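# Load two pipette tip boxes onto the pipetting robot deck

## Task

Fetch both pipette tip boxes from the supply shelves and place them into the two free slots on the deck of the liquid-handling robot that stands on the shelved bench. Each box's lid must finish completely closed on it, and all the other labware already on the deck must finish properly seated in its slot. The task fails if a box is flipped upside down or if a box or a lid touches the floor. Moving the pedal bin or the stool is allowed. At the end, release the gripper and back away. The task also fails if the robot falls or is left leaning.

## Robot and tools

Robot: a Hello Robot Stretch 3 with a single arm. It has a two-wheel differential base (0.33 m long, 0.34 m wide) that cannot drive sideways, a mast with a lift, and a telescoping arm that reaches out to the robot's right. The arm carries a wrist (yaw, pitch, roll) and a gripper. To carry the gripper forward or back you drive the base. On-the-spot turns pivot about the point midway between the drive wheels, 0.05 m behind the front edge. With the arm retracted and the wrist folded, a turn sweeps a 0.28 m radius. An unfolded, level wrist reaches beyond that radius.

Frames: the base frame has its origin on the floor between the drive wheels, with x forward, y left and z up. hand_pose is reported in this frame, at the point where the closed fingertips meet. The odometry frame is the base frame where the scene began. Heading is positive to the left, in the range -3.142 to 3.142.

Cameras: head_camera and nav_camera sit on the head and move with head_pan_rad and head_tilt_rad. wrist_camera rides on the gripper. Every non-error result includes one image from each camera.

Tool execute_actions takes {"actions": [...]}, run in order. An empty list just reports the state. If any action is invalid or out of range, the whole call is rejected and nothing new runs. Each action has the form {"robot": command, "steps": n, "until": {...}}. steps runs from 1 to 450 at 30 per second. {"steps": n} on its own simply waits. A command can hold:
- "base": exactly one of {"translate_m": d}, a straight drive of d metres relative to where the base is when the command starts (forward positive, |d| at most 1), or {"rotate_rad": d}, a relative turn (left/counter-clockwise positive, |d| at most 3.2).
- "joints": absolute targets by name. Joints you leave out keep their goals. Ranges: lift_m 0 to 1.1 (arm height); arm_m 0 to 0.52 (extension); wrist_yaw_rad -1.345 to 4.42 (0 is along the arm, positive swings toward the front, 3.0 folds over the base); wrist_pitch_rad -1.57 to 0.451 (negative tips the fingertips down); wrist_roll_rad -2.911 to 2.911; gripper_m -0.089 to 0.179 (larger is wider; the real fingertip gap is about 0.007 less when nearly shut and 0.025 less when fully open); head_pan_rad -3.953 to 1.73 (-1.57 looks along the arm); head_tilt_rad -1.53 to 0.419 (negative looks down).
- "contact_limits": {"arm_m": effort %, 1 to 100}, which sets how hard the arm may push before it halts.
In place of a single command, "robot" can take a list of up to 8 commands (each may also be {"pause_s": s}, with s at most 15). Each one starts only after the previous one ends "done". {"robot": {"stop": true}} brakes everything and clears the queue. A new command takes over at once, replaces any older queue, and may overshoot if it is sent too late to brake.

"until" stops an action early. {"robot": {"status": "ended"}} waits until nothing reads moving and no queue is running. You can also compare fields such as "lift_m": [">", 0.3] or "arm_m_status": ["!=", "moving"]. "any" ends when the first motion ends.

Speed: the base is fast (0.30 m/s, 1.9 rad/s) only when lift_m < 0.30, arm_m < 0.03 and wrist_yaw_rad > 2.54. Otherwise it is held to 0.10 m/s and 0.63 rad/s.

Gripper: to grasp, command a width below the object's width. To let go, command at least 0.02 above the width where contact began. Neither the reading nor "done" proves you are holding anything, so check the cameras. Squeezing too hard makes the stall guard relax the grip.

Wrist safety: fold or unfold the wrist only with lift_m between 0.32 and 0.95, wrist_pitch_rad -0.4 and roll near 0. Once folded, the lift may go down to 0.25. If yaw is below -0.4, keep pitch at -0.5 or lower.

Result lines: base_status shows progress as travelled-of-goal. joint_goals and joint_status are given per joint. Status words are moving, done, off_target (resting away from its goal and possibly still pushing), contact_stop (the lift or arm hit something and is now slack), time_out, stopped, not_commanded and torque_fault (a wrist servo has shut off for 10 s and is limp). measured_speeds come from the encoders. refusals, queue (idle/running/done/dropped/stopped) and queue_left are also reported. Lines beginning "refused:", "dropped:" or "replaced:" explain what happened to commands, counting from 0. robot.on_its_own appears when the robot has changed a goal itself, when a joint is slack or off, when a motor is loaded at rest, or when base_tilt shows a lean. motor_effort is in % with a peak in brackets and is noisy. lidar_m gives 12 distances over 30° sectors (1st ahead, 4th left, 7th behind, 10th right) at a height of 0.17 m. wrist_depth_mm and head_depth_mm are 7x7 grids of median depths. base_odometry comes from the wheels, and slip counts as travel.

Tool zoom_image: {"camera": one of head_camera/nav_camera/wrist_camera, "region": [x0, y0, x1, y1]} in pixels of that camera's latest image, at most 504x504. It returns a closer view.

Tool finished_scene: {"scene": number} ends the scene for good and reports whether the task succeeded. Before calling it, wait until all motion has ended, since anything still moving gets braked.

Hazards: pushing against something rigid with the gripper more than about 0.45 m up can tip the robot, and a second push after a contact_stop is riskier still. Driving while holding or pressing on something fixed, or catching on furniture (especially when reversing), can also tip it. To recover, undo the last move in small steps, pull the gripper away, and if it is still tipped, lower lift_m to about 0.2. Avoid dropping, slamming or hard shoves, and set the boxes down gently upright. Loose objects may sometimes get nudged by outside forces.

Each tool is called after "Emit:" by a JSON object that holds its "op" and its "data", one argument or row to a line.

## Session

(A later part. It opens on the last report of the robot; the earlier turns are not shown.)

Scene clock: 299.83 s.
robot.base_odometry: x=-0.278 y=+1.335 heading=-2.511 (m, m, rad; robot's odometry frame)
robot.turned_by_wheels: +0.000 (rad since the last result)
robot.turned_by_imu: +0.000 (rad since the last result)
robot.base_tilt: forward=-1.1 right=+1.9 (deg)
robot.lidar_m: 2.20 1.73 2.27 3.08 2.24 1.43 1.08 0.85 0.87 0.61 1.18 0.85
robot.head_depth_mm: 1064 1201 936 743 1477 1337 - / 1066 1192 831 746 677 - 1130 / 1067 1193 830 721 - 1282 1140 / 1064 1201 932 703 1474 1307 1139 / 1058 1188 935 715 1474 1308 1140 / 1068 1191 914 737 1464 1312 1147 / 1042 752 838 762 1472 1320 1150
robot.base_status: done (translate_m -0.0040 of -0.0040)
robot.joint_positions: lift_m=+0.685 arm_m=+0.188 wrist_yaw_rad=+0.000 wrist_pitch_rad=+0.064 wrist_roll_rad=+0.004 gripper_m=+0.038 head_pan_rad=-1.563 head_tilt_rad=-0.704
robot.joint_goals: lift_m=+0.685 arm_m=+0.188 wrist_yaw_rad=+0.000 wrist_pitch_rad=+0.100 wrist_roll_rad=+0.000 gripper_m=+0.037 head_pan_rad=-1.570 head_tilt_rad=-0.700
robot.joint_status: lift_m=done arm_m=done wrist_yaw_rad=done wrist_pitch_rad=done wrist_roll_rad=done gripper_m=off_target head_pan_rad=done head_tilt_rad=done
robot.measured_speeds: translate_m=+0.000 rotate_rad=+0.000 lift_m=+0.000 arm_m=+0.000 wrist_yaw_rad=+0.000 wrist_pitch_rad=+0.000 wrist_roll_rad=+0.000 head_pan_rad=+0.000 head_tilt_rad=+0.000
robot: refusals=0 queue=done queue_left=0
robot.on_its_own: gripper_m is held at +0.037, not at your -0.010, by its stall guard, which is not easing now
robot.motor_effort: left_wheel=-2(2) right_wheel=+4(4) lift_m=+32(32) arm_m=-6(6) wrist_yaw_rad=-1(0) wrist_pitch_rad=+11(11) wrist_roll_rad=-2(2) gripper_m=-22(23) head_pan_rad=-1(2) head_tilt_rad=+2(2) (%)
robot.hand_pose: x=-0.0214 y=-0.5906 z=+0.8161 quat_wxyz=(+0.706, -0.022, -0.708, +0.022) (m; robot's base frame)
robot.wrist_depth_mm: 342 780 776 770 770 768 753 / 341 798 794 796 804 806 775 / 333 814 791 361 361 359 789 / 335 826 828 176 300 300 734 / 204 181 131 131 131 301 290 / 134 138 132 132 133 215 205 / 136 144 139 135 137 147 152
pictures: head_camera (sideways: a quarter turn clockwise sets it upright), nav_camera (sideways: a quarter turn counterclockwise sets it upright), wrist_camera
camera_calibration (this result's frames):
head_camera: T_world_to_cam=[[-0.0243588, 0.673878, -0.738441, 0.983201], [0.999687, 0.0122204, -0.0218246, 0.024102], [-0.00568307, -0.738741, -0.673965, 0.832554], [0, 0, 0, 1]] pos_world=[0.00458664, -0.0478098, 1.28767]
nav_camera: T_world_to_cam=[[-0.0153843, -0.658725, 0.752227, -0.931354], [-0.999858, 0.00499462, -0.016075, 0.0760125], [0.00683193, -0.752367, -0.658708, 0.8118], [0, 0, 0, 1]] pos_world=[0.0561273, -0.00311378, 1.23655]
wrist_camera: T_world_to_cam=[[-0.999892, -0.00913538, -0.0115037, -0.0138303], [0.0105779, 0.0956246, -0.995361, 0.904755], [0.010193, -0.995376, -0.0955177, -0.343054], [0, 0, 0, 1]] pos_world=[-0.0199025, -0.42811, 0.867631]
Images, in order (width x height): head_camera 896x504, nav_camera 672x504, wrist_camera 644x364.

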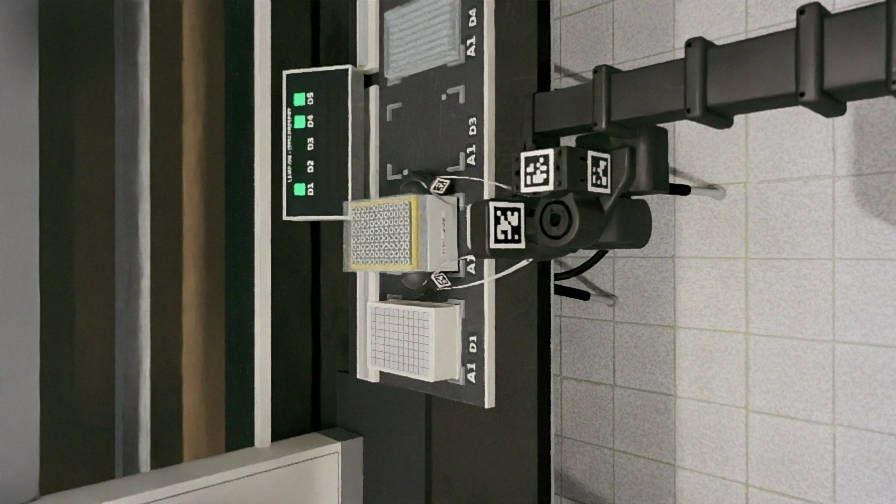

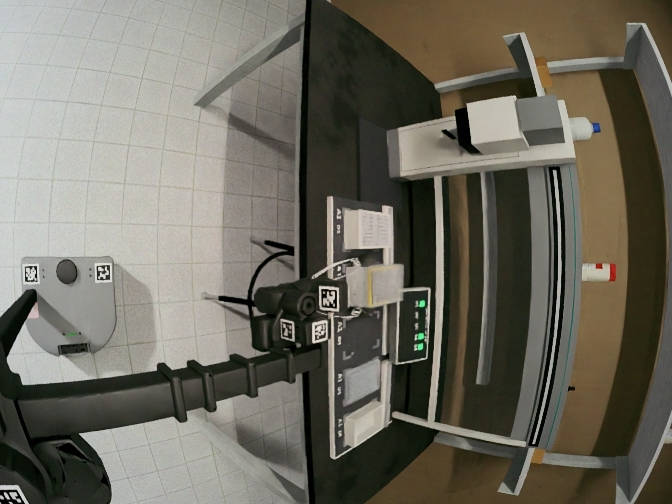

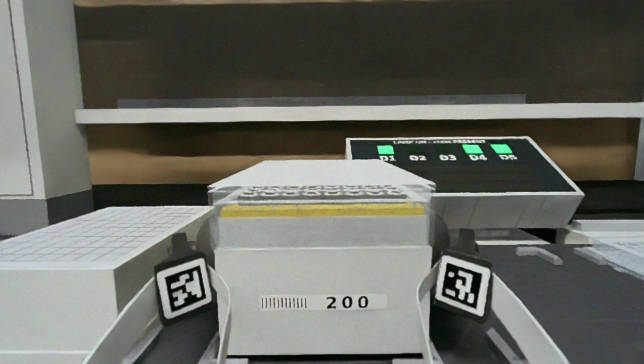

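Emit:
{"op": "execute_actions", "data": {
  "actions": [
    {"robot": [{"joints": {"lift_m": 0.68}}], "steps": 450, "until": {"robot": {"status": "ended"}}}
  ]
}}

Scene clock: 302.20 s.
robot.base_odometry: x=-0.278 y=+1.335 heading=-2.511 (m, m, rad; robot's odometry frame)
robot.turned_by_wheels: +0.000 (rad since the last result)
robot.turned_by_imu: +0.000 (rad since the last result)
robot.base_tilt: forward=-1.1 right=+2.0 (deg)
robot.lidar_m: 2.21 1.72 2.27 3.08 2.24 1.44 1.08 0.85 0.87 0.61 1.18 0.85
robot.head_depth_mm: 1070 1196 929 743 1471 1344 - / 1068 1196 833 744 677 - 1124 / 1062 1200 829 721 - 1274 1140 / 1061 1193 927 711 1472 1316 1136 / 1064 1195 937 713 1479 1316 1136 / 1072 1196 912 738 1473 1307 1145 / 1050 749 841 761 1471 1309 1142
robot.base_status: done (translate_m -0.0040 of -0.0040)
robot.joint_positions: lift_m=+0.680 arm_m=+0.188 wrist_yaw_rad=+0.001 wrist_pitch_rad=+0.070 wrist_roll_rad=+0.004 gripper_m=+0.038 head_pan_rad=-1.563 head_tilt_rad=-0.704
robot.joint_goals: lift_m=+0.680 arm_m=+0.188 wrist_yaw_rad=+0.000 wrist_pitch_rad=+0.100 wrist_roll_rad=+0.000 gripper_m=+0.037 head_pan_rad=-1.570 head_tilt_rad=-0.700
robot.joint_status: lift_m=done arm_m=done wrist_yaw_rad=done wrist_pitch_rad=done wrist_roll_rad=done gripper_m=off_target head_pan_rad=done head_tilt_rad=done
robot.measured_speeds: translate_m=+0.000 rotate_rad=+0.000 lift_m=+0.000 arm_m=+0.000 wrist_yaw_rad=+0.000 wrist_pitch_rad=+0.000 wrist_roll_rad=+0.000 head_pan_rad=+0.000 head_tilt_rad=+0.000
robot: refusals=0 queue=done queue_left=0
robot.on_its_own: gripper_m is held at +0.037, not at your -0.010, by its stall guard, which is not easing now
robot.motor_effort: left_wheel=-2(2) right_wheel=+3(3) lift_m=+31(32) arm_m=-6(6) wrist_yaw_rad=-1(1) wrist_pitch_rad=+9(11) wrist_roll_rad=-2(2) gripper_m=-22(22) head_pan_rad=-1(2) head_tilt_rad=+3(2) (%)
robot.hand_pose: x=-0.0211 y=-0.5906 z=+0.8129 quat_wxyz=(+0.706, -0.024, -0.708, +0.025) (m; robot's base frame)
robot.wrist_depth_mm: 343 789 796 782 775 764 778 / 342 817 792 806 785 790 770 / 339 816 821 825 359 355 801 / 336 815 821 170 296 296 756 / 182 173 130 130 131 298 284 / 133 137 132 132 132 208 198 / 136 138 135 135 135 141 147
pictures: head_camera (sideways: a quarter turn clockwise sets it upright), nav_camera (sideways: a quarter turn counterclockwise sets it upright), wrist_camera
camera_calibration (this result's frames):
head_camera: T_world_to_cam=[[-0.0243588, 0.673878, -0.738441, 0.983201], [0.999687, 0.0122203, -0.0218246, 0.024102], [-0.00568315, -0.738741, -0.673965, 0.832554], [0, 0, 0, 1]] pos_world=[0.00458663, -0.0478098, 1.28767]
nav_camera: T_world_to_cam=[[-0.0153844, -0.658725, 0.752227, -0.931355], [-0.999858, 0.00499474, -0.016075, 0.0760125], [0.00683184, -0.752368, -0.658708, 0.8118], [0, 0, 0, 1]] pos_world=[0.0561273, -0.0031138, 1.23655]
wrist_camera: T_world_to_cam=[[-0.999886, -0.0102698, -0.0110262, -0.0146466], [0.0100693, 0.0889724, -0.995983, 0.898074], [0.0112096, -0.995981, -0.0888589, -0.349161], [0, 0, 0, 1]] pos_world=[-0.019774, -0.427812, 0.863279]
Images, in order (width x height): head_camera 896x504, nav_camera 672x504, wrist_camera 644x364.

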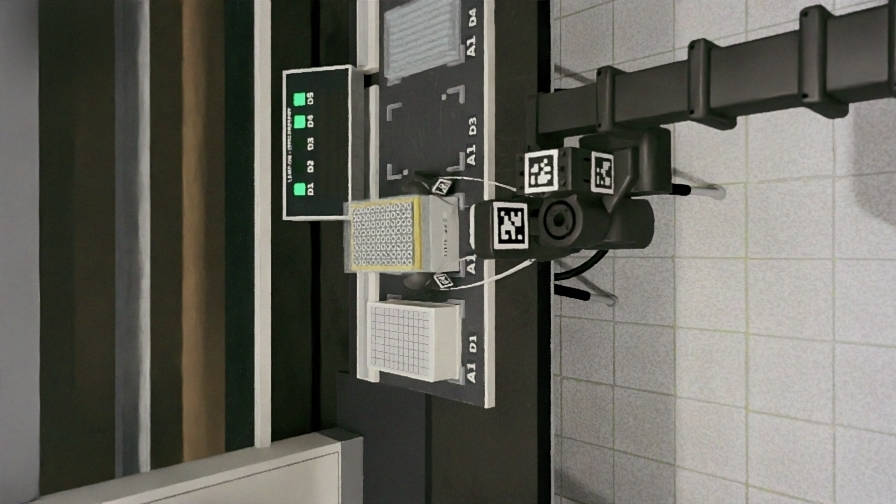

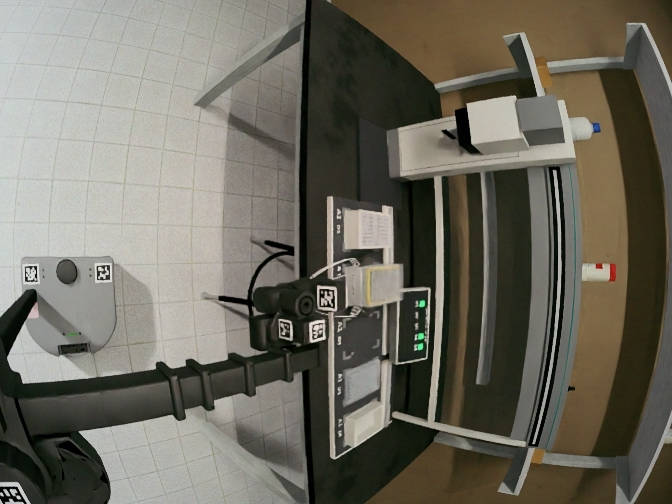

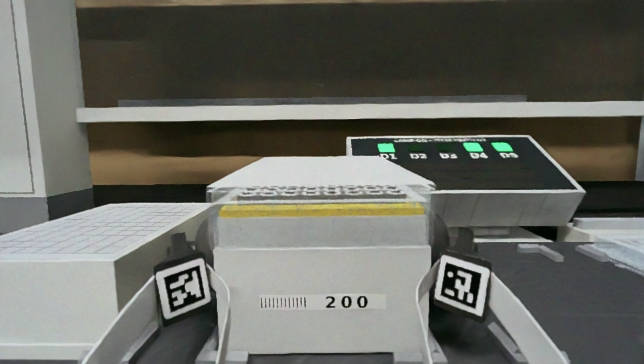

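Emit:
{"op": "zoom_image", "data": {
  "camera": "wrist_camera",
  "region": [150, 240, 500, 364]
}}

Region (150, 240, 500, 364) of wrist_camera's 644x364 image, scaled by 1.440; it fills the top 179 rows of this view, and the rest is white.

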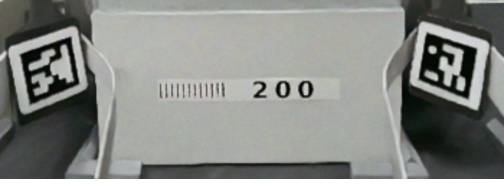

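Emit:
{"op": "execute_actions", "data": {
  "actions": [
    {"robot": [{"joints": {"arm_m": 0.185}}, {"pause_s": 0.5}], "steps": 450, "until": {"robot": {"status": "ended"}}}
  ]
}}

Scene clock: 310.50 s.
robot.base_odometry: x=-0.278 y=+1.335 heading=-2.511 (m, m, rad; robot's odometry frame)
robot.turned_by_wheels: +0.000 (rad since the last result)
robot.turned_by_imu: +0.000 (rad since the last result)
robot.base_tilt: forward=-1.0 right=+1.9 (deg)
robot.lidar_m: 2.21 1.73 2.27 3.08 2.24 1.44 1.08 0.85 0.87 0.61 1.18 0.85
robot.head_depth_mm: 1064 1195 932 743 1480 1351 - / 1072 1193 830 741 679 - 1122 / 1064 1195 831 722 - 1269 1148 / 1065 1193 934 709 1475 1318 1141 / 1070 1186 933 714 1478 1311 1143 / 1063 1190 916 738 1471 1323 1136 / 1046 747 846 761 1474 1315 1136
robot.base_status: done (translate_m -0.0040 of -0.0040)
robot.joint_positions: lift_m=+0.680 arm_m=+0.185 wrist_yaw_rad=+0.001 wrist_pitch_rad=+0.070 wrist_roll_rad=+0.004 gripper_m=+0.038 head_pan_rad=-1.563 head_tilt_rad=-0.704
robot.joint_goals: lift_m=+0.680 arm_m=+0.185 wrist_yaw_rad=+0.000 wrist_pitch_rad=+0.100 wrist_roll_rad=+0.000 gripper_m=+0.037 head_pan_rad=-1.570 head_tilt_rad=-0.700
robot.joint_status: lift_m=done arm_m=done wrist_yaw_rad=done wrist_pitch_rad=done wrist_roll_rad=done gripper_m=off_target head_pan_rad=done head_tilt_rad=done
robot.measured_speeds: translate_m=+0.000 rotate_rad=+0.000 lift_m=+0.000 arm_m=+0.000 wrist_yaw_rad=+0.000 wrist_pitch_rad=+0.000 wrist_roll_rad=+0.000 head_pan_rad=+0.000 head_tilt_rad=+0.000
robot: refusals=0 queue=done queue_left=0
robot.on_its_own: gripper_m is held at +0.037, not at your -0.010, by its stall guard, which is not easing now
robot.motor_effort: left_wheel=-2(2) right_wheel=+3(4) lift_m=+31(31) arm_m=-6(7) wrist_yaw_rad=-1(2) wrist_pitch_rad=+9(9) wrist_roll_rad=-2(2) gripper_m=-23(22) head_pan_rad=-2(2) head_tilt_rad=+3(2) (%)
robot.hand_pose: x=-0.0211 y=-0.5876 z=+0.8129 quat_wxyz=(+0.706, -0.024, -0.708, +0.025) (m; robot's base frame)
robot.wrist_depth_mm: 342 802 801 782 801 788 766 / 343 807 800 795 815 795 769 / 337 838 825 813 360 361 815 / 338 829 837 174 298 298 761 / 182 173 130 130 131 300 289 / 137 138 132 132 132 206 198 / 139 140 136 134 135 140 146
pictures: head_camera (sideways: a quarter turn clockwise sets it upright), nav_camera (sideways: a quarter turn counterclockwise sets it upright), wrist_camera
camera_calibration (this result's frames):
head_camera: T_world_to_cam=[[-0.0243589, 0.673878, -0.738441, 0.983201], [0.999687, 0.0122205, -0.0218246, 0.024102], [-0.00568298, -0.738741, -0.673965, 0.832554], [0, 0, 0, 1]] pos_world=[0.00458664, -0.0478098, 1.28767]
nav_camera: T_world_to_cam=[[-0.0153842, -0.658725, 0.752227, -0.931354], [-0.999858, 0.0049945, -0.016075, 0.0760125], [0.00683202, -0.752368, -0.658708, 0.8118], [0, 0, 0, 1]] pos_world=[0.0561273, -0.00311378, 1.23655]
wrist_camera: T_world_to_cam=[[-0.999885, -0.0103984, -0.0110328, -0.0146533], [0.0100645, 0.0889737, -0.995983, 0.897809], [0.0113382, -0.99598, -0.0888588, -0.346201], [0, 0, 0, 1]] pos_world=[-0.0197623, -0.424843, 0.863278]
Images, in order (width x height): head_camera 896x504, nav_camera 672x504, wrist_camera 644x364.

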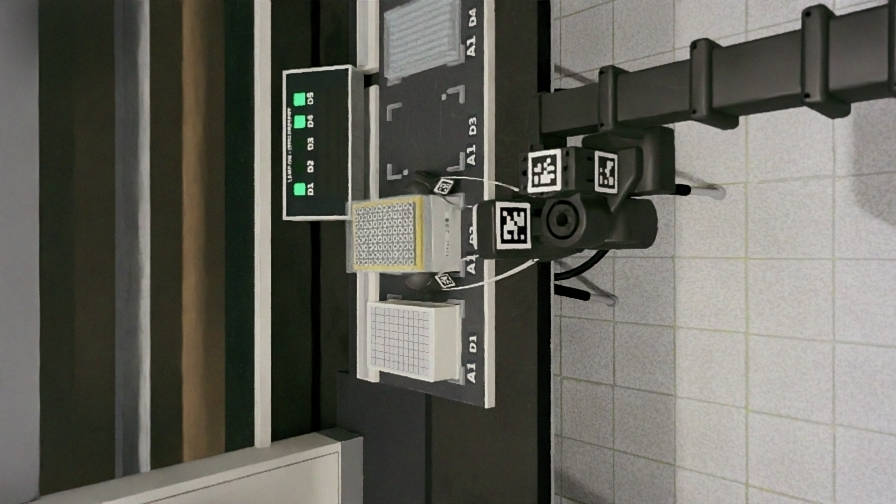

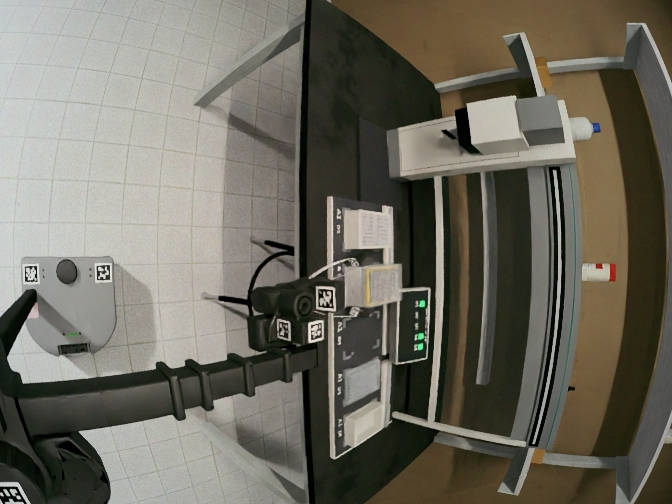

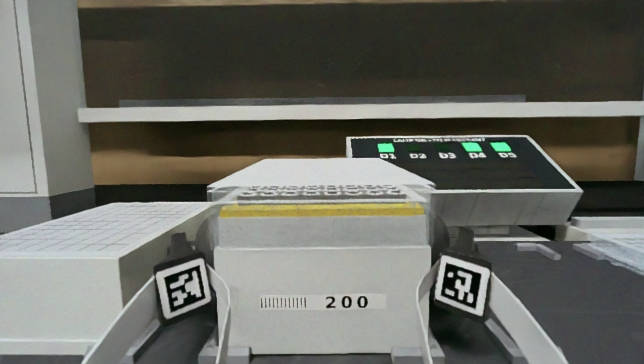

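Emit:
{"op": "zoom_image", "data": {
  "camera": "wrist_camera",
  "region": [100, 280, 560, 364]
}}

Emit:
{"op": "zoom_image", "data": {
  "camera": "head_camera",
  "region": [330, 80, 500, 320]
}}

Region (100, 280, 560, 364) of wrist_camera's 644x364 image, scaled by 1.096; it fills the top 92 rows of this view, and the rest is white.

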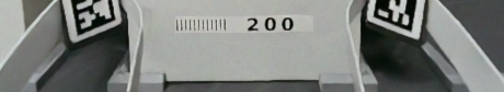

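Region (330, 80, 500, 320) of head_camera's 896x504 image, scaled by 2.100, with more detail than that image has; it fills the left 357 columns of this view, and the rest is white.

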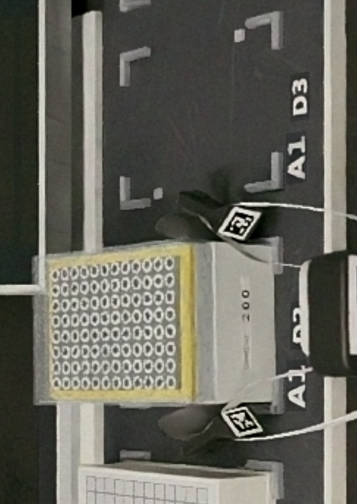

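Emit:
{"op": "execute_actions", "data": {
  "actions": [
    {"robot": [{"joints": {"gripper_m": 0.12}}, {"pause_s": 0.5}], "steps": 450, "until": {"robot": {"status": "ended"}}}
  ]
}}

Scene clock: 317.70 s.
robot.base_odometry: x=-0.278 y=+1.335 heading=-2.511 (m, m, rad; robot's odometry frame)
robot.turned_by_wheels: +0.000 (rad since the last result)
robot.turned_by_imu: +0.001 (rad since the last result)
robot.base_tilt: forward=-1.0 right=+1.9 (deg)
robot.lidar_m: 2.21 1.73 2.28 3.07 2.24 1.44 1.08 0.85 0.87 0.61 1.18 0.84
robot.head_depth_mm: 1060 1199 928 744 1473 1348 - / 1070 1195 830 744 680 - 1128 / 1066 1193 827 722 - 1272 1142 / 1064 1192 935 713 1463 1301 1139 / 1066 1189 931 713 1463 1312 1139 / 1066 1190 913 738 1478 1310 1145 / 1046 752 842 762 1487 1319 1144
robot.base_status: done (translate_m -0.0040 of -0.0040)
robot.joint_positions: lift_m=+0.680 arm_m=+0.185 wrist_yaw_rad=-0.001 wrist_pitch_rad=+0.074 wrist_roll_rad=+0.004 gripper_m=+0.120 head_pan_rad=-1.563 head_tilt_rad=-0.704
robot.joint_goals: lift_m=+0.680 arm_m=+0.185 wrist_yaw_rad=+0.000 wrist_pitch_rad=+0.100 wrist_roll_rad=+0.000 gripper_m=+0.120 head_pan_rad=-1.570 head_tilt_rad=-0.700
robot.joint_status: lift_m=done arm_m=done wrist_yaw_rad=done wrist_pitch_rad=done wrist_roll_rad=done gripper_m=done head_pan_rad=done head_tilt_rad=done
robot.measured_speeds: translate_m=+0.000 rotate_rad=+0.000 lift_m=+0.000 arm_m=+0.000 wrist_yaw_rad=+0.000 wrist_pitch_rad=+0.000 wrist_roll_rad=+0.000 head_pan_rad=+0.000 head_tilt_rad=+0.000
robot: refusals=0 queue=done queue_left=0
robot.motor_effort: left_wheel=-2(2) right_wheel=+3(4) lift_m=+32(32) arm_m=-6(6) wrist_yaw_rad=+0(2) wrist_pitch_rad=+8(9) wrist_roll_rad=-2(2) gripper_m=+1(87) head_pan_rad=-2(1) head_tilt_rad=+3(2) (%)
robot.hand_pose: x=-0.0217 y=-0.5876 z=+0.8138 quat_wxyz=(+0.706, -0.026, -0.708, +0.026) (m; robot's base frame)
robot.wrist_depth_mm: 346 782 799 818 787 797 795 / 347 812 784 800 782 783 786 / 338 820 809 369 366 359 805 / 337 842 810 202 303 302 750 / 186 187 133 133 133 299 288 / 136 135 133 133 133 - 201 / 138 143 137 136 136 144 149
pictures: head_camera (sideways: a quarter turn clockwise sets it upright), nav_camera (sideways: a quarter turn counterclockwise sets it upright), wrist_camera
camera_calibration (this result's frames):
head_camera: T_world_to_cam=[[-0.0243588, 0.673878, -0.738441, 0.983201], [0.999687, 0.0122203, -0.0218246, 0.024102], [-0.00568316, -0.738741, -0.673965, 0.832554], [0, 0, 0, 1]] pos_world=[0.00458663, -0.0478098, 1.28767]
nav_camera: T_world_to_cam=[[-0.0153844, -0.658725, 0.752227, -0.931354], [-0.999858, 0.00499474, -0.016075, 0.0760125], [0.00683184, -0.752368, -0.658708, 0.8118], [0, 0, 0, 1]] pos_world=[0.0561273, -0.00311379, 1.23655]
wrist_camera: T_world_to_cam=[[-0.999908, -0.00797433, -0.0109929, -0.0138858], [0.0102738, 0.0852093, -0.99631, 0.896815], [0.00888161, -0.996331, -0.0851196, -0.34942], [0, 0, 0, 1]] pos_world=[-0.0199948, -0.424665, 0.863611]
Images, in order (width x height): head_camera 896x504, nav_camera 672x504, wrist_camera 644x364.

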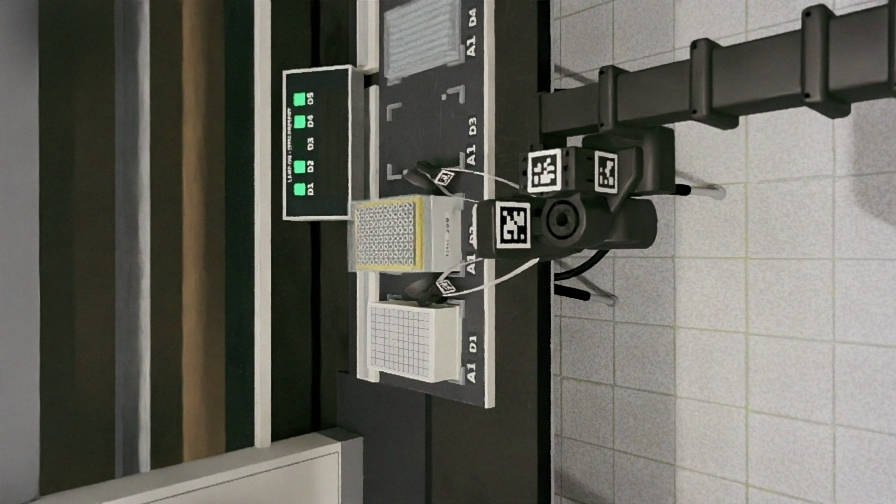

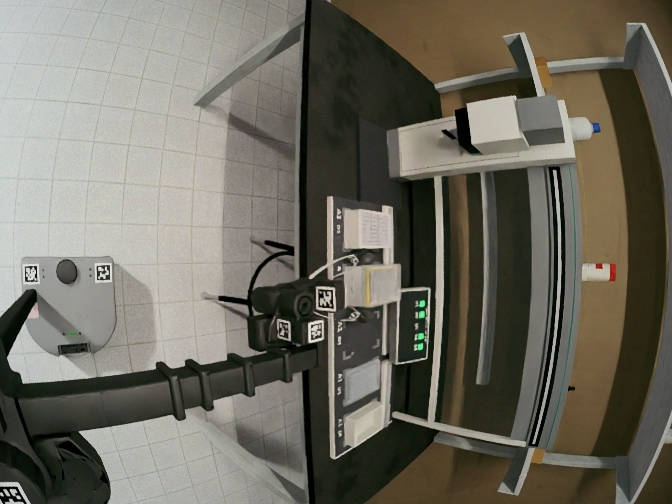

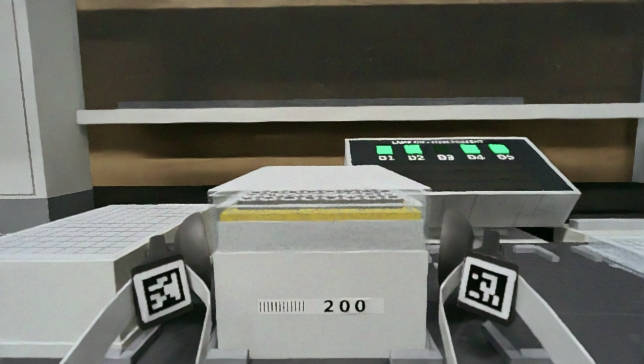

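Emit:
{"op": "execute_actions", "data": {
  "actions": [
    {"robot": [{"joints": {"arm_m": 0.0}}, {"base": {"rotate_rad": -0.535}, "joints": {"lift_m": 0.50, "wrist_pitch_rad": -0.13, "gripper_m": 0.165}}, {"base": {"translate_m": -0.573}}, {"base": {"rotate_rad": -1.022}}, {"joints": {"arm_m": 0.25}}], "steps": 450, "until": {"robot": {"status": "ended"}}},
    {"steps": 300, "until": {"robot": {"status": "ended"}}}
  ]
}}

Scene clock: 347.97 s.
robot.base_odometry: x=+0.292 y=+1.390 heading=+2.216 (m, m, rad; robot's odometry frame)
robot.turned_by_wheels: -1.557 (rad since the last result)
robot.turned_by_imu: -1.565 (rad since the last result)
robot.base_tilt: forward=-0.9 right=+2.0 (deg)
robot.lidar_m: 0.81 0.97 1.42 2.13 2.18 2.87 2.79 0.89 0.95 0.69 0.61 0.81
robot.head_depth_mm: 871 749 1159 1101 974 1261 1140 / 719 748 1161 1101 983 1256 1162 / 869 750 1155 1092 932 1257 1138 / 868 749 1156 1031 972 1261 1148 / 867 750 1066 1066 976 1261 1150 / 748 678 655 818 1435 1317 1144 / 496 544 1154 1453 1546 1314 1148
robot.base_status: done (rotate_rad -1.0218 of -1.0220)
robot.joint_positions: lift_m=+0.500 arm_m=+0.250 wrist_yaw_rad=+0.000 wrist_pitch_rad=-0.145 wrist_roll_rad=+0.004 gripper_m=+0.165 head_pan_rad=-1.563 head_tilt_rad=-0.704
robot.joint_goals: lift_m=+0.500 arm_m=+0.250 wrist_yaw_rad=+0.000 wrist_pitch_rad=-0.130 wrist_roll_rad=+0.000 gripper_m=+0.165 head_pan_rad=-1.570 head_tilt_rad=-0.700
robot.joint_status: lift_m=done arm_m=done wrist_yaw_rad=done wrist_pitch_rad=done wrist_roll_rad=done gripper_m=done head_pan_rad=done head_tilt_rad=done
robot.measured_speeds: translate_m=+0.000 rotate_rad=+0.000 lift_m=+0.000 arm_m=+0.000 wrist_yaw_rad=+0.000 wrist_pitch_rad=+0.000 wrist_roll_rad=+0.000 head_pan_rad=+0.000 head_tilt_rad=+0.000
robot: refusals=0 queue=done queue_left=0
robot.motor_effort: left_wheel=+5(10) right_wheel=-5(10) lift_m=+31(32) arm_m=+5(6) wrist_yaw_rad=+0(1) wrist_pitch_rad=+5(9) wrist_roll_rad=-2(2) gripper_m=+0(88) head_pan_rad=-2(2) head_tilt_rad=+2(2) (%)
robot.hand_pose: x=-0.0215 y=-0.6447 z=+0.5781 quat_wxyz=(+0.704, +0.051, -0.706, -0.052) (m; robot's base frame)
robot.wrist_depth_mm: 240 338 482 487 478 480 481 / 239 342 514 507 507 501 506 / 238 339 524 523 529 522 529 / 240 332 258 267 379 376 377 / 239 284 264 265 263 278 258 / 209 204 203 202 202 196 199 / - 165 164 164 163 163 159
pictures: head_camera (sideways: a quarter turn clockwise sets it upright), nav_camera (sideways: a quarter turn counterclockwise sets it upright), wrist_camera
camera_calibration (this result's frames):
head_camera: T_world_to_cam=[[-0.0243549, 0.673813, -0.7385, 0.983278], [0.999687, 0.0122134, -0.021825, 0.0241025], [-0.0056864, -0.738801, -0.6739, 0.83247], [0, 0, 0, 1]] pos_world=[0.0045864, -0.047811, 1.28768]
nav_camera: T_world_to_cam=[[-0.0153882, -0.658658, 0.752285, -0.93143], [-0.999858, 0.00499833, -0.0160761, 0.076014], [0.00682852, -0.752426, -0.658642, 0.811714], [0, 0, 0, 1]] pos_world=[0.0561274, -0.00311979, 1.23655]
wrist_camera: T_world_to_cam=[[-0.999902, -0.00603719, -0.0126701, -0.0145406], [0.0102811, 0.299459, -0.954054, 0.780536], [0.00955399, -0.95409, -0.299368, -0.27522], [0, 0, 0, 1]] pos_world=[-0.0199345, -0.496411, 0.662097]
Images, in order (width x height): head_camera 896x504, nav_camera 672x504, wrist_camera 644x364.

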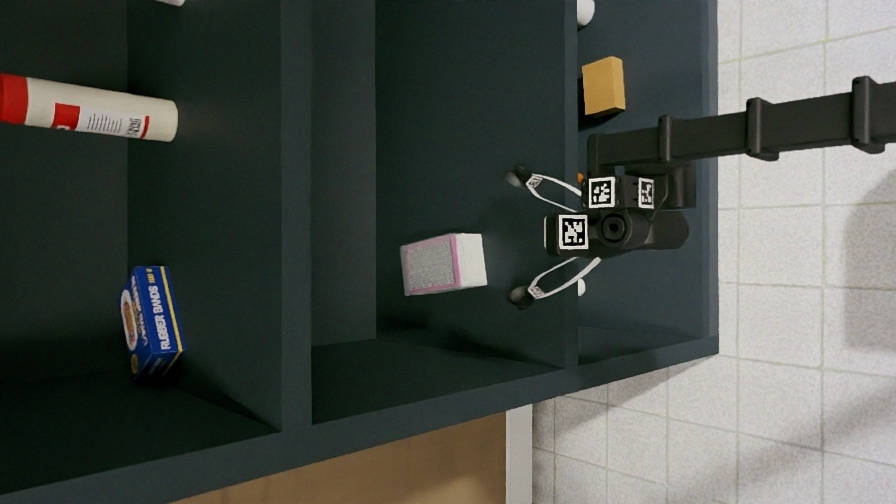

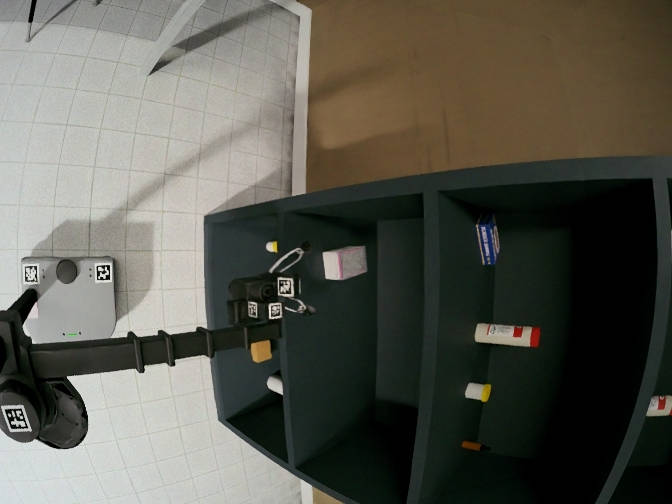

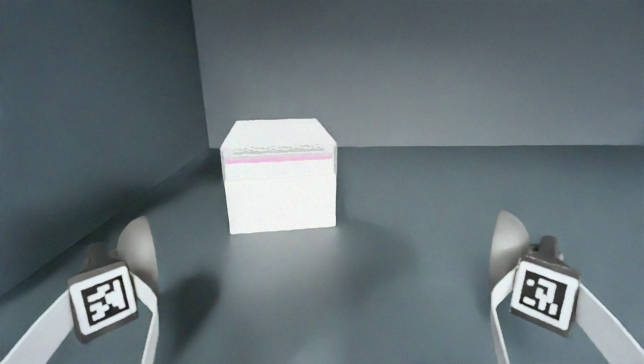

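Emit:
{"op": "execute_actions", "data": {
  "actions": [
    {"robot": [{"joints": {"arm_m": 0.32, "wrist_yaw_rad": 0.16, "lift_m": 0.487}}], "steps": 450, "until": {"robot": {"status": "ended"}}}
  ]
}}

Scene clock: 355.43 s.
robot.base_odometry: x=+0.292 y=+1.390 heading=+2.216 (m, m, rad; robot's odometry frame)
robot.turned_by_wheels: +0.000 (rad since the last result)
robot.turned_by_imu: +0.001 (rad since the last result)
robot.base_tilt: forward=-1.0 right=+1.9 (deg)
robot.lidar_m: 0.81 0.97 1.42 2.13 2.18 2.88 2.79 0.89 0.94 0.69 0.61 0.81
robot.head_depth_mm: 871 748 1166 1096 976 1265 1143 / 721 753 1157 1094 977 1264 1165 / 866 750 1164 1093 968 1257 1142 / 869 747 1162 1030 1342 1269 1138 / 869 748 1069 1067 972 1256 1138 / 745 675 651 818 1447 1306 1142 / 496 545 1154 1454 1541 1318 1142
robot.base_status: done (rotate_rad -1.0218 of -1.0220)
robot.joint_positions: lift_m=+0.487 arm_m=+0.320 wrist_yaw_rad=+0.159 wrist_pitch_rad=-0.145 wrist_roll_rad=+0.004 gripper_m=+0.165 head_pan_rad=-1.563 head_tilt_rad=-0.704
robot.joint_goals: lift_m=+0.487 arm_m=+0.320 wrist_yaw_rad=+0.160 wrist_pitch_rad=-0.130 wrist_roll_rad=+0.000 gripper_m=+0.165 head_pan_rad=-1.570 head_tilt_rad=-0.700
robot.joint_status: lift_m=done arm_m=done wrist_yaw_rad=done wrist_pitch_rad=done wrist_roll_rad=done gripper_m=done head_pan_rad=done head_tilt_rad=done
robot.measured_speeds: translate_m=+0.000 rotate_rad=+0.000 lift_m=+0.000 arm_m=+0.000 wrist_yaw_rad=+0.000 wrist_pitch_rad=+0.000 wrist_roll_rad=+0.000 head_pan_rad=+0.000 head_tilt_rad=+0.000
robot: refusals=0 queue=done queue_left=0
robot.motor_effort: left_wheel=+5(5) right_wheel=-4(5) lift_m=+31(31) arm_m=+5(6) wrist_yaw_rad=+1(0) wrist_pitch_rad=+5(5) wrist_roll_rad=-2(2) gripper_m=+0(0) head_pan_rad=-1(3) head_tilt_rad=+2(2) (%)
robot.hand_pose: x=+0.0181 y=-0.7116 z=+0.5651 quat_wxyz=(+0.706, +0.107, -0.700, +0.004) (m; robot's base frame)
robot.wrist_depth_mm: 188 240 386 425 414 397 377 / 189 243 390 455 429 410 396 / 190 246 398 267 448 429 414 / 191 249 344 190 193 336 332 / 192 233 236 196 201 250 232 / 183 183 182 181 181 175 179 / - 147 146 147 146 145 143
pictures: head_camera (sideways: a quarter turn clockwise sets it upright), nav_camera (sideways: a quarter turn counterclockwise sets it upright), wrist_camera
camera_calibration (this result's frames):
head_camera: T_world_to_cam=[[-0.0243549, 0.673813, -0.7385, 0.983278], [0.999687, 0.0122134, -0.021825, 0.0241025], [-0.0056864, -0.738801, -0.6739, 0.83247], [0, 0, 0, 1]] pos_world=[0.0045864, -0.047811, 1.28768]
nav_camera: T_world_to_cam=[[-0.0153882, -0.658658, 0.752285, -0.93143], [-0.999858, 0.00499833, -0.0160761, 0.076014], [0.00682852, -0.752426, -0.658642, 0.811714], [0, 0, 0, 1]] pos_world=[0.0561274, -0.00311979, 1.23655]
wrist_camera: T_world_to_cam=[[-0.986319, -0.16436, -0.0126707, -0.0883934], [-0.0372944, 0.297351, -0.95404, 0.787093], [0.160573, -0.940515, -0.299412, -0.336332], [0, 0, 0, 1]] pos_world=[-0.00382401, -0.564896, 0.649096]
Images, in order (width x height): head_camera 896x504, nav_camera 672x504, wrist_camera 644x364.

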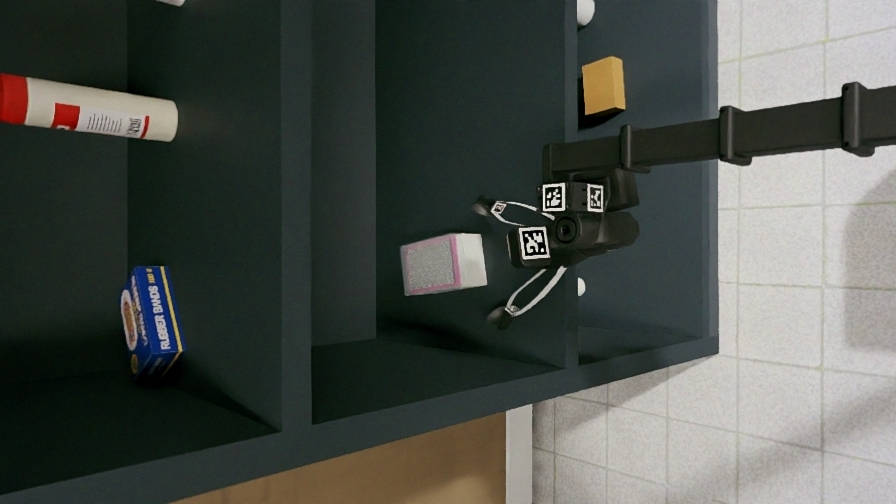

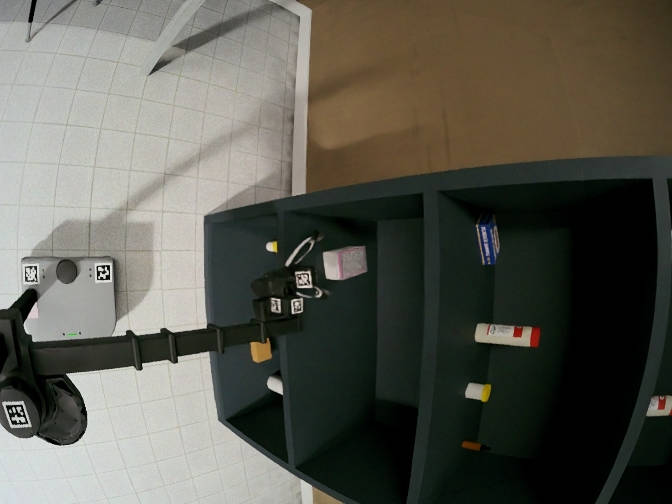

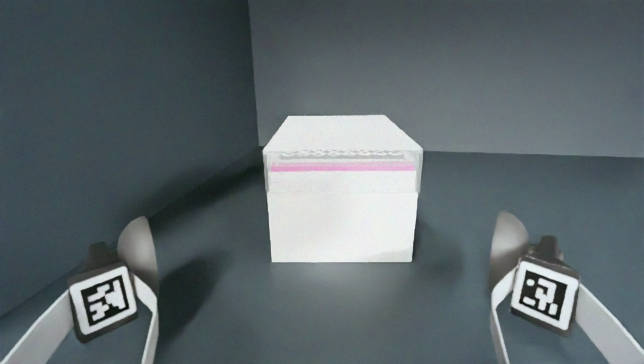

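Emit:
{"op": "execute_actions", "data": {
  "actions": [
    {"robot": [{"joints": {"arm_m": 0.385}}, {"joints": {"gripper_m": 0.035}}, {"joints": {"lift_m": 0.52}}], "steps": 450, "until": {"robot": {"status": "ended"}}}
  ]
}}

Scene clock: 363.60 s.
robot.base_odometry: x=+0.292 y=+1.390 heading=+2.216 (m, m, rad; robot's odometry frame)
robot.turned_by_wheels: +0.000 (rad since the last result)
robot.turned_by_imu: +0.001 (rad since the last result)
robot.base_tilt: forward=-0.9 right=+1.9 (deg)
robot.lidar_m: 0.81 0.97 1.42 2.13 2.18 2.88 2.79 0.89 0.94 0.69 0.61 0.81
robot.head_depth_mm: 871 748 1165 1098 975 1265 1140 / 720 751 1158 1096 976 1263 - / 866 750 1159 1133 1373 1262 1132 / 867 750 1160 1049 1351 1267 1137 / 866 749 1071 1065 973 1265 1139 / 748 678 652 815 1446 1318 1134 / 495 542 1150 1463 1538 1315 1139
robot.base_status: done (rotate_rad -1.0218 of -1.0220)
robot.joint_positions: lift_m=+0.520 arm_m=+0.385 wrist_yaw_rad=+0.159 wrist_pitch_rad=-0.161 wrist_roll_rad=+0.004 gripper_m=+0.039 head_pan_rad=-1.563 head_tilt_rad=-0.704
robot.joint_goals: lift_m=+0.520 arm_m=+0.385 wrist_yaw_rad=+0.160 wrist_pitch_rad=-0.130 wrist_roll_rad=+0.000 gripper_m=+0.038 head_pan_rad=-1.570 head_tilt_rad=-0.700
robot.joint_status: lift_m=done arm_m=done wrist_yaw_rad=done wrist_pitch_rad=done wrist_roll_rad=done gripper_m=done head_pan_rad=done head_tilt_rad=done
robot.measured_speeds: translate_m=+0.000 rotate_rad=+0.000 lift_m=+0.000 arm_m=+0.000 wrist_yaw_rad=+0.000 wrist_pitch_rad=+0.000 wrist_roll_rad=+0.000 head_pan_rad=+0.000 head_tilt_rad=+0.000
robot: refusals=0 queue=done queue_left=0
robot.motor_effort: left_wheel=+5(5) right_wheel=-4(4) lift_m=+45(46) arm_m=+4(7) wrist_yaw_rad=+0(0) wrist_pitch_rad=+10(9) wrist_roll_rad=-2(2) gripper_m=-21(100) head_pan_rad=-2(2) head_tilt_rad=+2(2) (%)
robot.hand_pose: x=+0.0180 y=-0.7755 z=+0.5935 quat_wxyz=(+0.706, +0.113, -0.699, -0.001) (m; robot's base frame)
robot.wrist_depth_mm: 187 241 372 369 352 341 328 / 189 245 390 388 370 356 343 / 191 249 401 412 390 370 358 / 192 251 344 169 399 381 371 / 194 252 131 130 130 285 286 / 196 225 132 132 132 221 220 / 183 184 170 136 137 181 180
pictures: head_camera (sideways: a quarter turn clockwise sets it upright), nav_camera (sideways: a quarter turn counterclockwise sets it upright), wrist_camera
camera_calibration (this result's frames):
head_camera: T_world_to_cam=[[-0.0243549, 0.673813, -0.7385, 0.983278], [0.999687, 0.0122134, -0.021825, 0.0241025], [-0.0056864, -0.738801, -0.6739, 0.83247], [0, 0, 0, 1]] pos_world=[0.0045864, -0.047811, 1.28768]
nav_camera: T_world_to_cam=[[-0.0153882, -0.658658, 0.752285, -0.93143], [-0.999858, 0.00499833, -0.0160761, 0.076014], [0.00682852, -0.752426, -0.658642, 0.811714], [0, 0, 0, 1]] pos_world=[0.0561274, -0.00311979, 1.23655]
wrist_camera: T_world_to_cam=[[-0.986321, -0.164343, -0.0127716, -0.0985937], [-0.0398382, 0.312839, -0.94897, 0.842225], [0.159952, -0.93548, -0.315107, -0.374773], [0, 0, 0, 1]] pos_world=[-0.00374638, -0.630277, 0.679893]
Images, in order (width x height): head_camera 896x504, nav_camera 672x504, wrist_camera 644x364.

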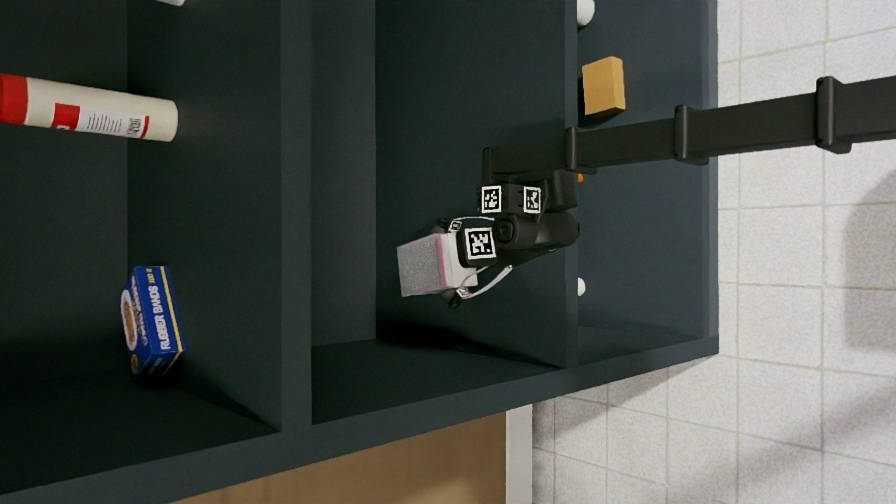

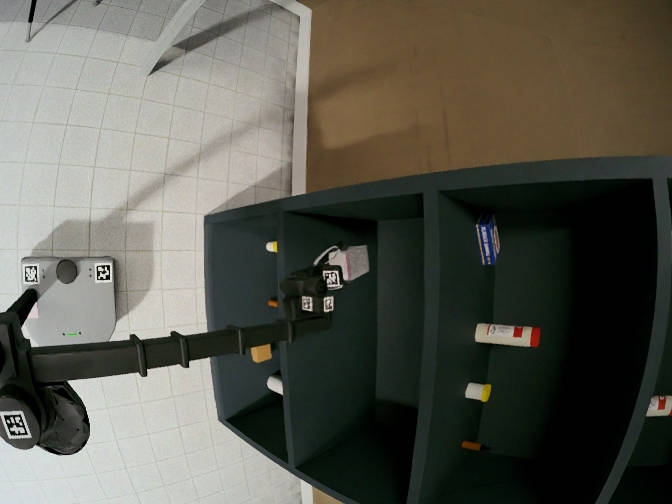

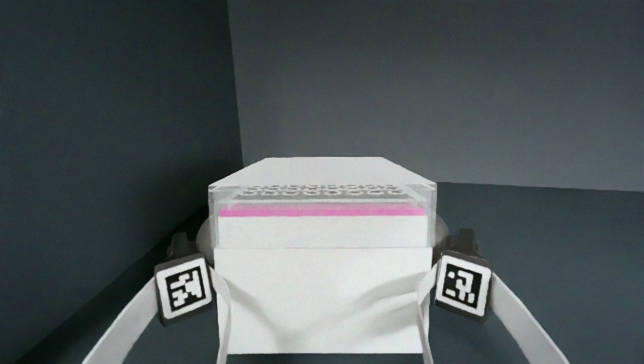

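Emit:
{"op": "execute_actions", "data": {
  "actions": [
    {"robot": [{"joints": {"wrist_pitch_rad": 0.1, "wrist_yaw_rad": 0.0, "arm_m": 0.0, "lift_m": 0.53}}, {"base": {"rotate_rad": 0.882}, "joints": {"lift_m": 0.72}}, {"base": {"translate_m": 0.467}}, {"base": {"rotate_rad": 0.674}}], "steps": 450, "until": {"robot": {"status": "ended"}}},
    {"steps": 300, "until": {"robot": {"status": "ended"}}}
  ]
}}

Scene clock: 395.50 s.
robot.base_odometry: x=-0.175 y=+1.410 heading=-2.512 (m, m, rad; robot's odometry frame)
robot.turned_by_wheels: +1.556 (rad since the last result)
robot.turned_by_imu: +1.568 (rad since the last result)
robot.base_tilt: forward=-1.0 right=+2.0 (deg)
robot.lidar_m: 2.33 1.85 2.45 3.08 1.36 1.32 0.95 0.75 1.19 0.60 0.85 0.96
robot.head_depth_mm: 1065 1191 901 721 1473 1309 - / 1065 1196 933 743 1480 1325 - / 1066 1204 835 744 1403 1326 - / 1061 1203 829 701 679 1306 1144 / 1061 1188 830 712 1423 1314 1138 / 1066 1194 938 712 1462 1318 1138 / 1069 1197 912 712 1466 1314 1144
robot.base_status: done (rotate_rad +0.6739 of +0.6740)
robot.joint_positions: lift_m=+0.720 arm_m=+0.000 wrist_yaw_rad=+0.000 wrist_pitch_rad=+0.058 wrist_roll_rad=+0.004 gripper_m=+0.039 head_pan_rad=-1.563 head_tilt_rad=-0.704
robot.joint_goals: lift_m=+0.720 arm_m=+0.000 wrist_yaw_rad=+0.000 wrist_pitch_rad=+0.100 wrist_roll_rad=+0.000 gripper_m=+0.038 head_pan_rad=-1.570 head_tilt_rad=-0.700
robot.joint_status: lift_m=done arm_m=done wrist_yaw_rad=done wrist_pitch_rad=done wrist_roll_rad=done gripper_m=done head_pan_rad=done head_tilt_rad=done
robot.measured_speeds: translate_m=+0.000 rotate_rad=+0.000 lift_m=+0.000 arm_m=+0.000 wrist_yaw_rad=+0.000 wrist_pitch_rad=+0.000 wrist_roll_rad=+0.000 head_pan_rad=+0.000 head_tilt_rad=+0.000
robot: refusals=0 queue=done queue_left=0
robot.motor_effort: left_wheel=-2(8) right_wheel=+4(9) lift_m=+45(46) arm_m=-6(1) wrist_yaw_rad=+0(4) wrist_pitch_rad=+12(15) wrist_roll_rad=-2(2) gripper_m=-22(22) head_pan_rad=-2(2) head_tilt_rad=+2(3) (%)
robot.hand_pose: x=-0.0214 y=-0.4025 z=+0.8492 quat_wxyz=(+0.706, -0.020, -0.708, +0.020) (m; robot's base frame)
robot.wrist_depth_mm: 499 867 877 890 885 864 925 / 498 992 960 997 973 935 988 / 505 - 914 925 993 953 982 / 527 - - 503 - 908 - / 337 327 133 134 134 385 386 / 290 300 133 132 132 291 284 / 232 233 230 133 132 228 226
pictures: head_camera (sideways: a quarter turn clockwise sets it upright), nav_camera (sideways: a quarter turn counterclockwise sets it upright), wrist_camera
camera_calibration (this result's frames):
head_camera: T_world_to_cam=[[-0.0243534, 0.673792, -0.73852, 0.983303], [0.999687, 0.0122108, -0.0218251, 0.0241027], [-0.00568766, -0.73882, -0.673879, 0.832442], [0, 0, 0, 1]] pos_world=[0.00458631, -0.0478114, 1.28768]
nav_camera: T_world_to_cam=[[-0.0153896, -0.658637, 0.752304, -0.931455], [-0.999858, 0.00499977, -0.0160765, 0.0760145], [0.00682723, -0.752445, -0.65862, 0.811686], [0, 0, 0, 1]] pos_world=[0.0561274, -0.00312177, 1.23655]
wrist_camera: T_world_to_cam=[[-0.999898, -0.00889947, -0.0111423, -0.0119823], [0.0101834, 0.101356, -0.994798, 0.921466], [0.00998251, -0.99481, -0.101255, -0.147644], [0, 0, 0, 1]] pos_world=[-0.0198908, -0.24038, 0.90159]
Images, in order (width x height): head_camera 896x504, nav_camera 672x504, wrist_camera 644x364.

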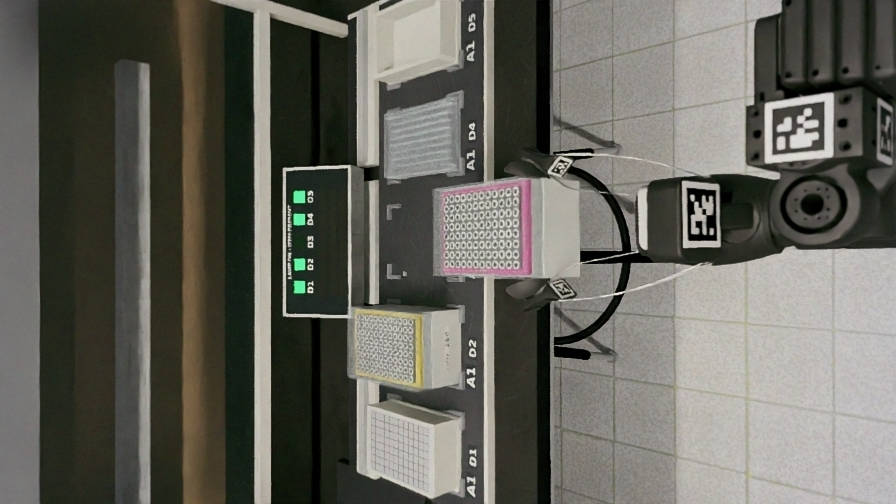

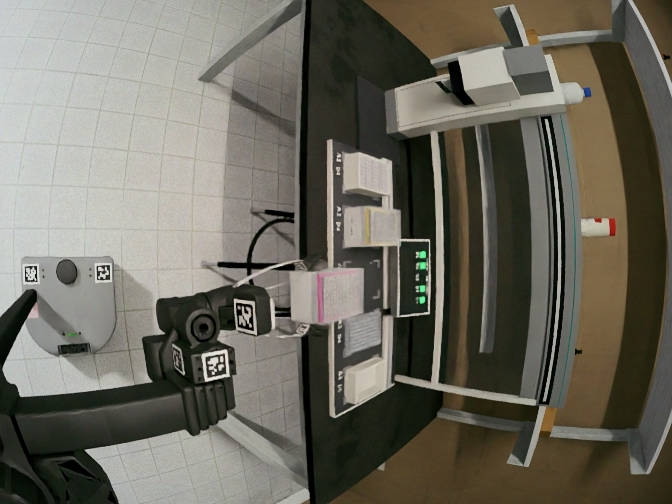

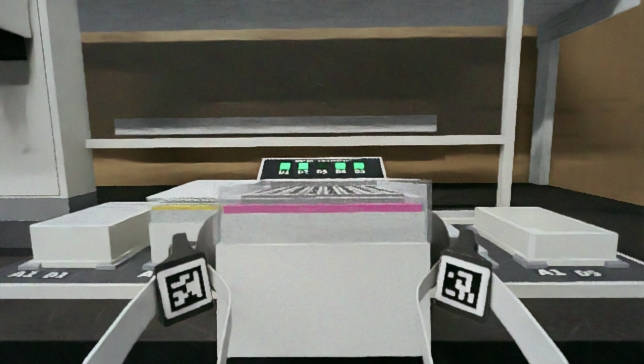

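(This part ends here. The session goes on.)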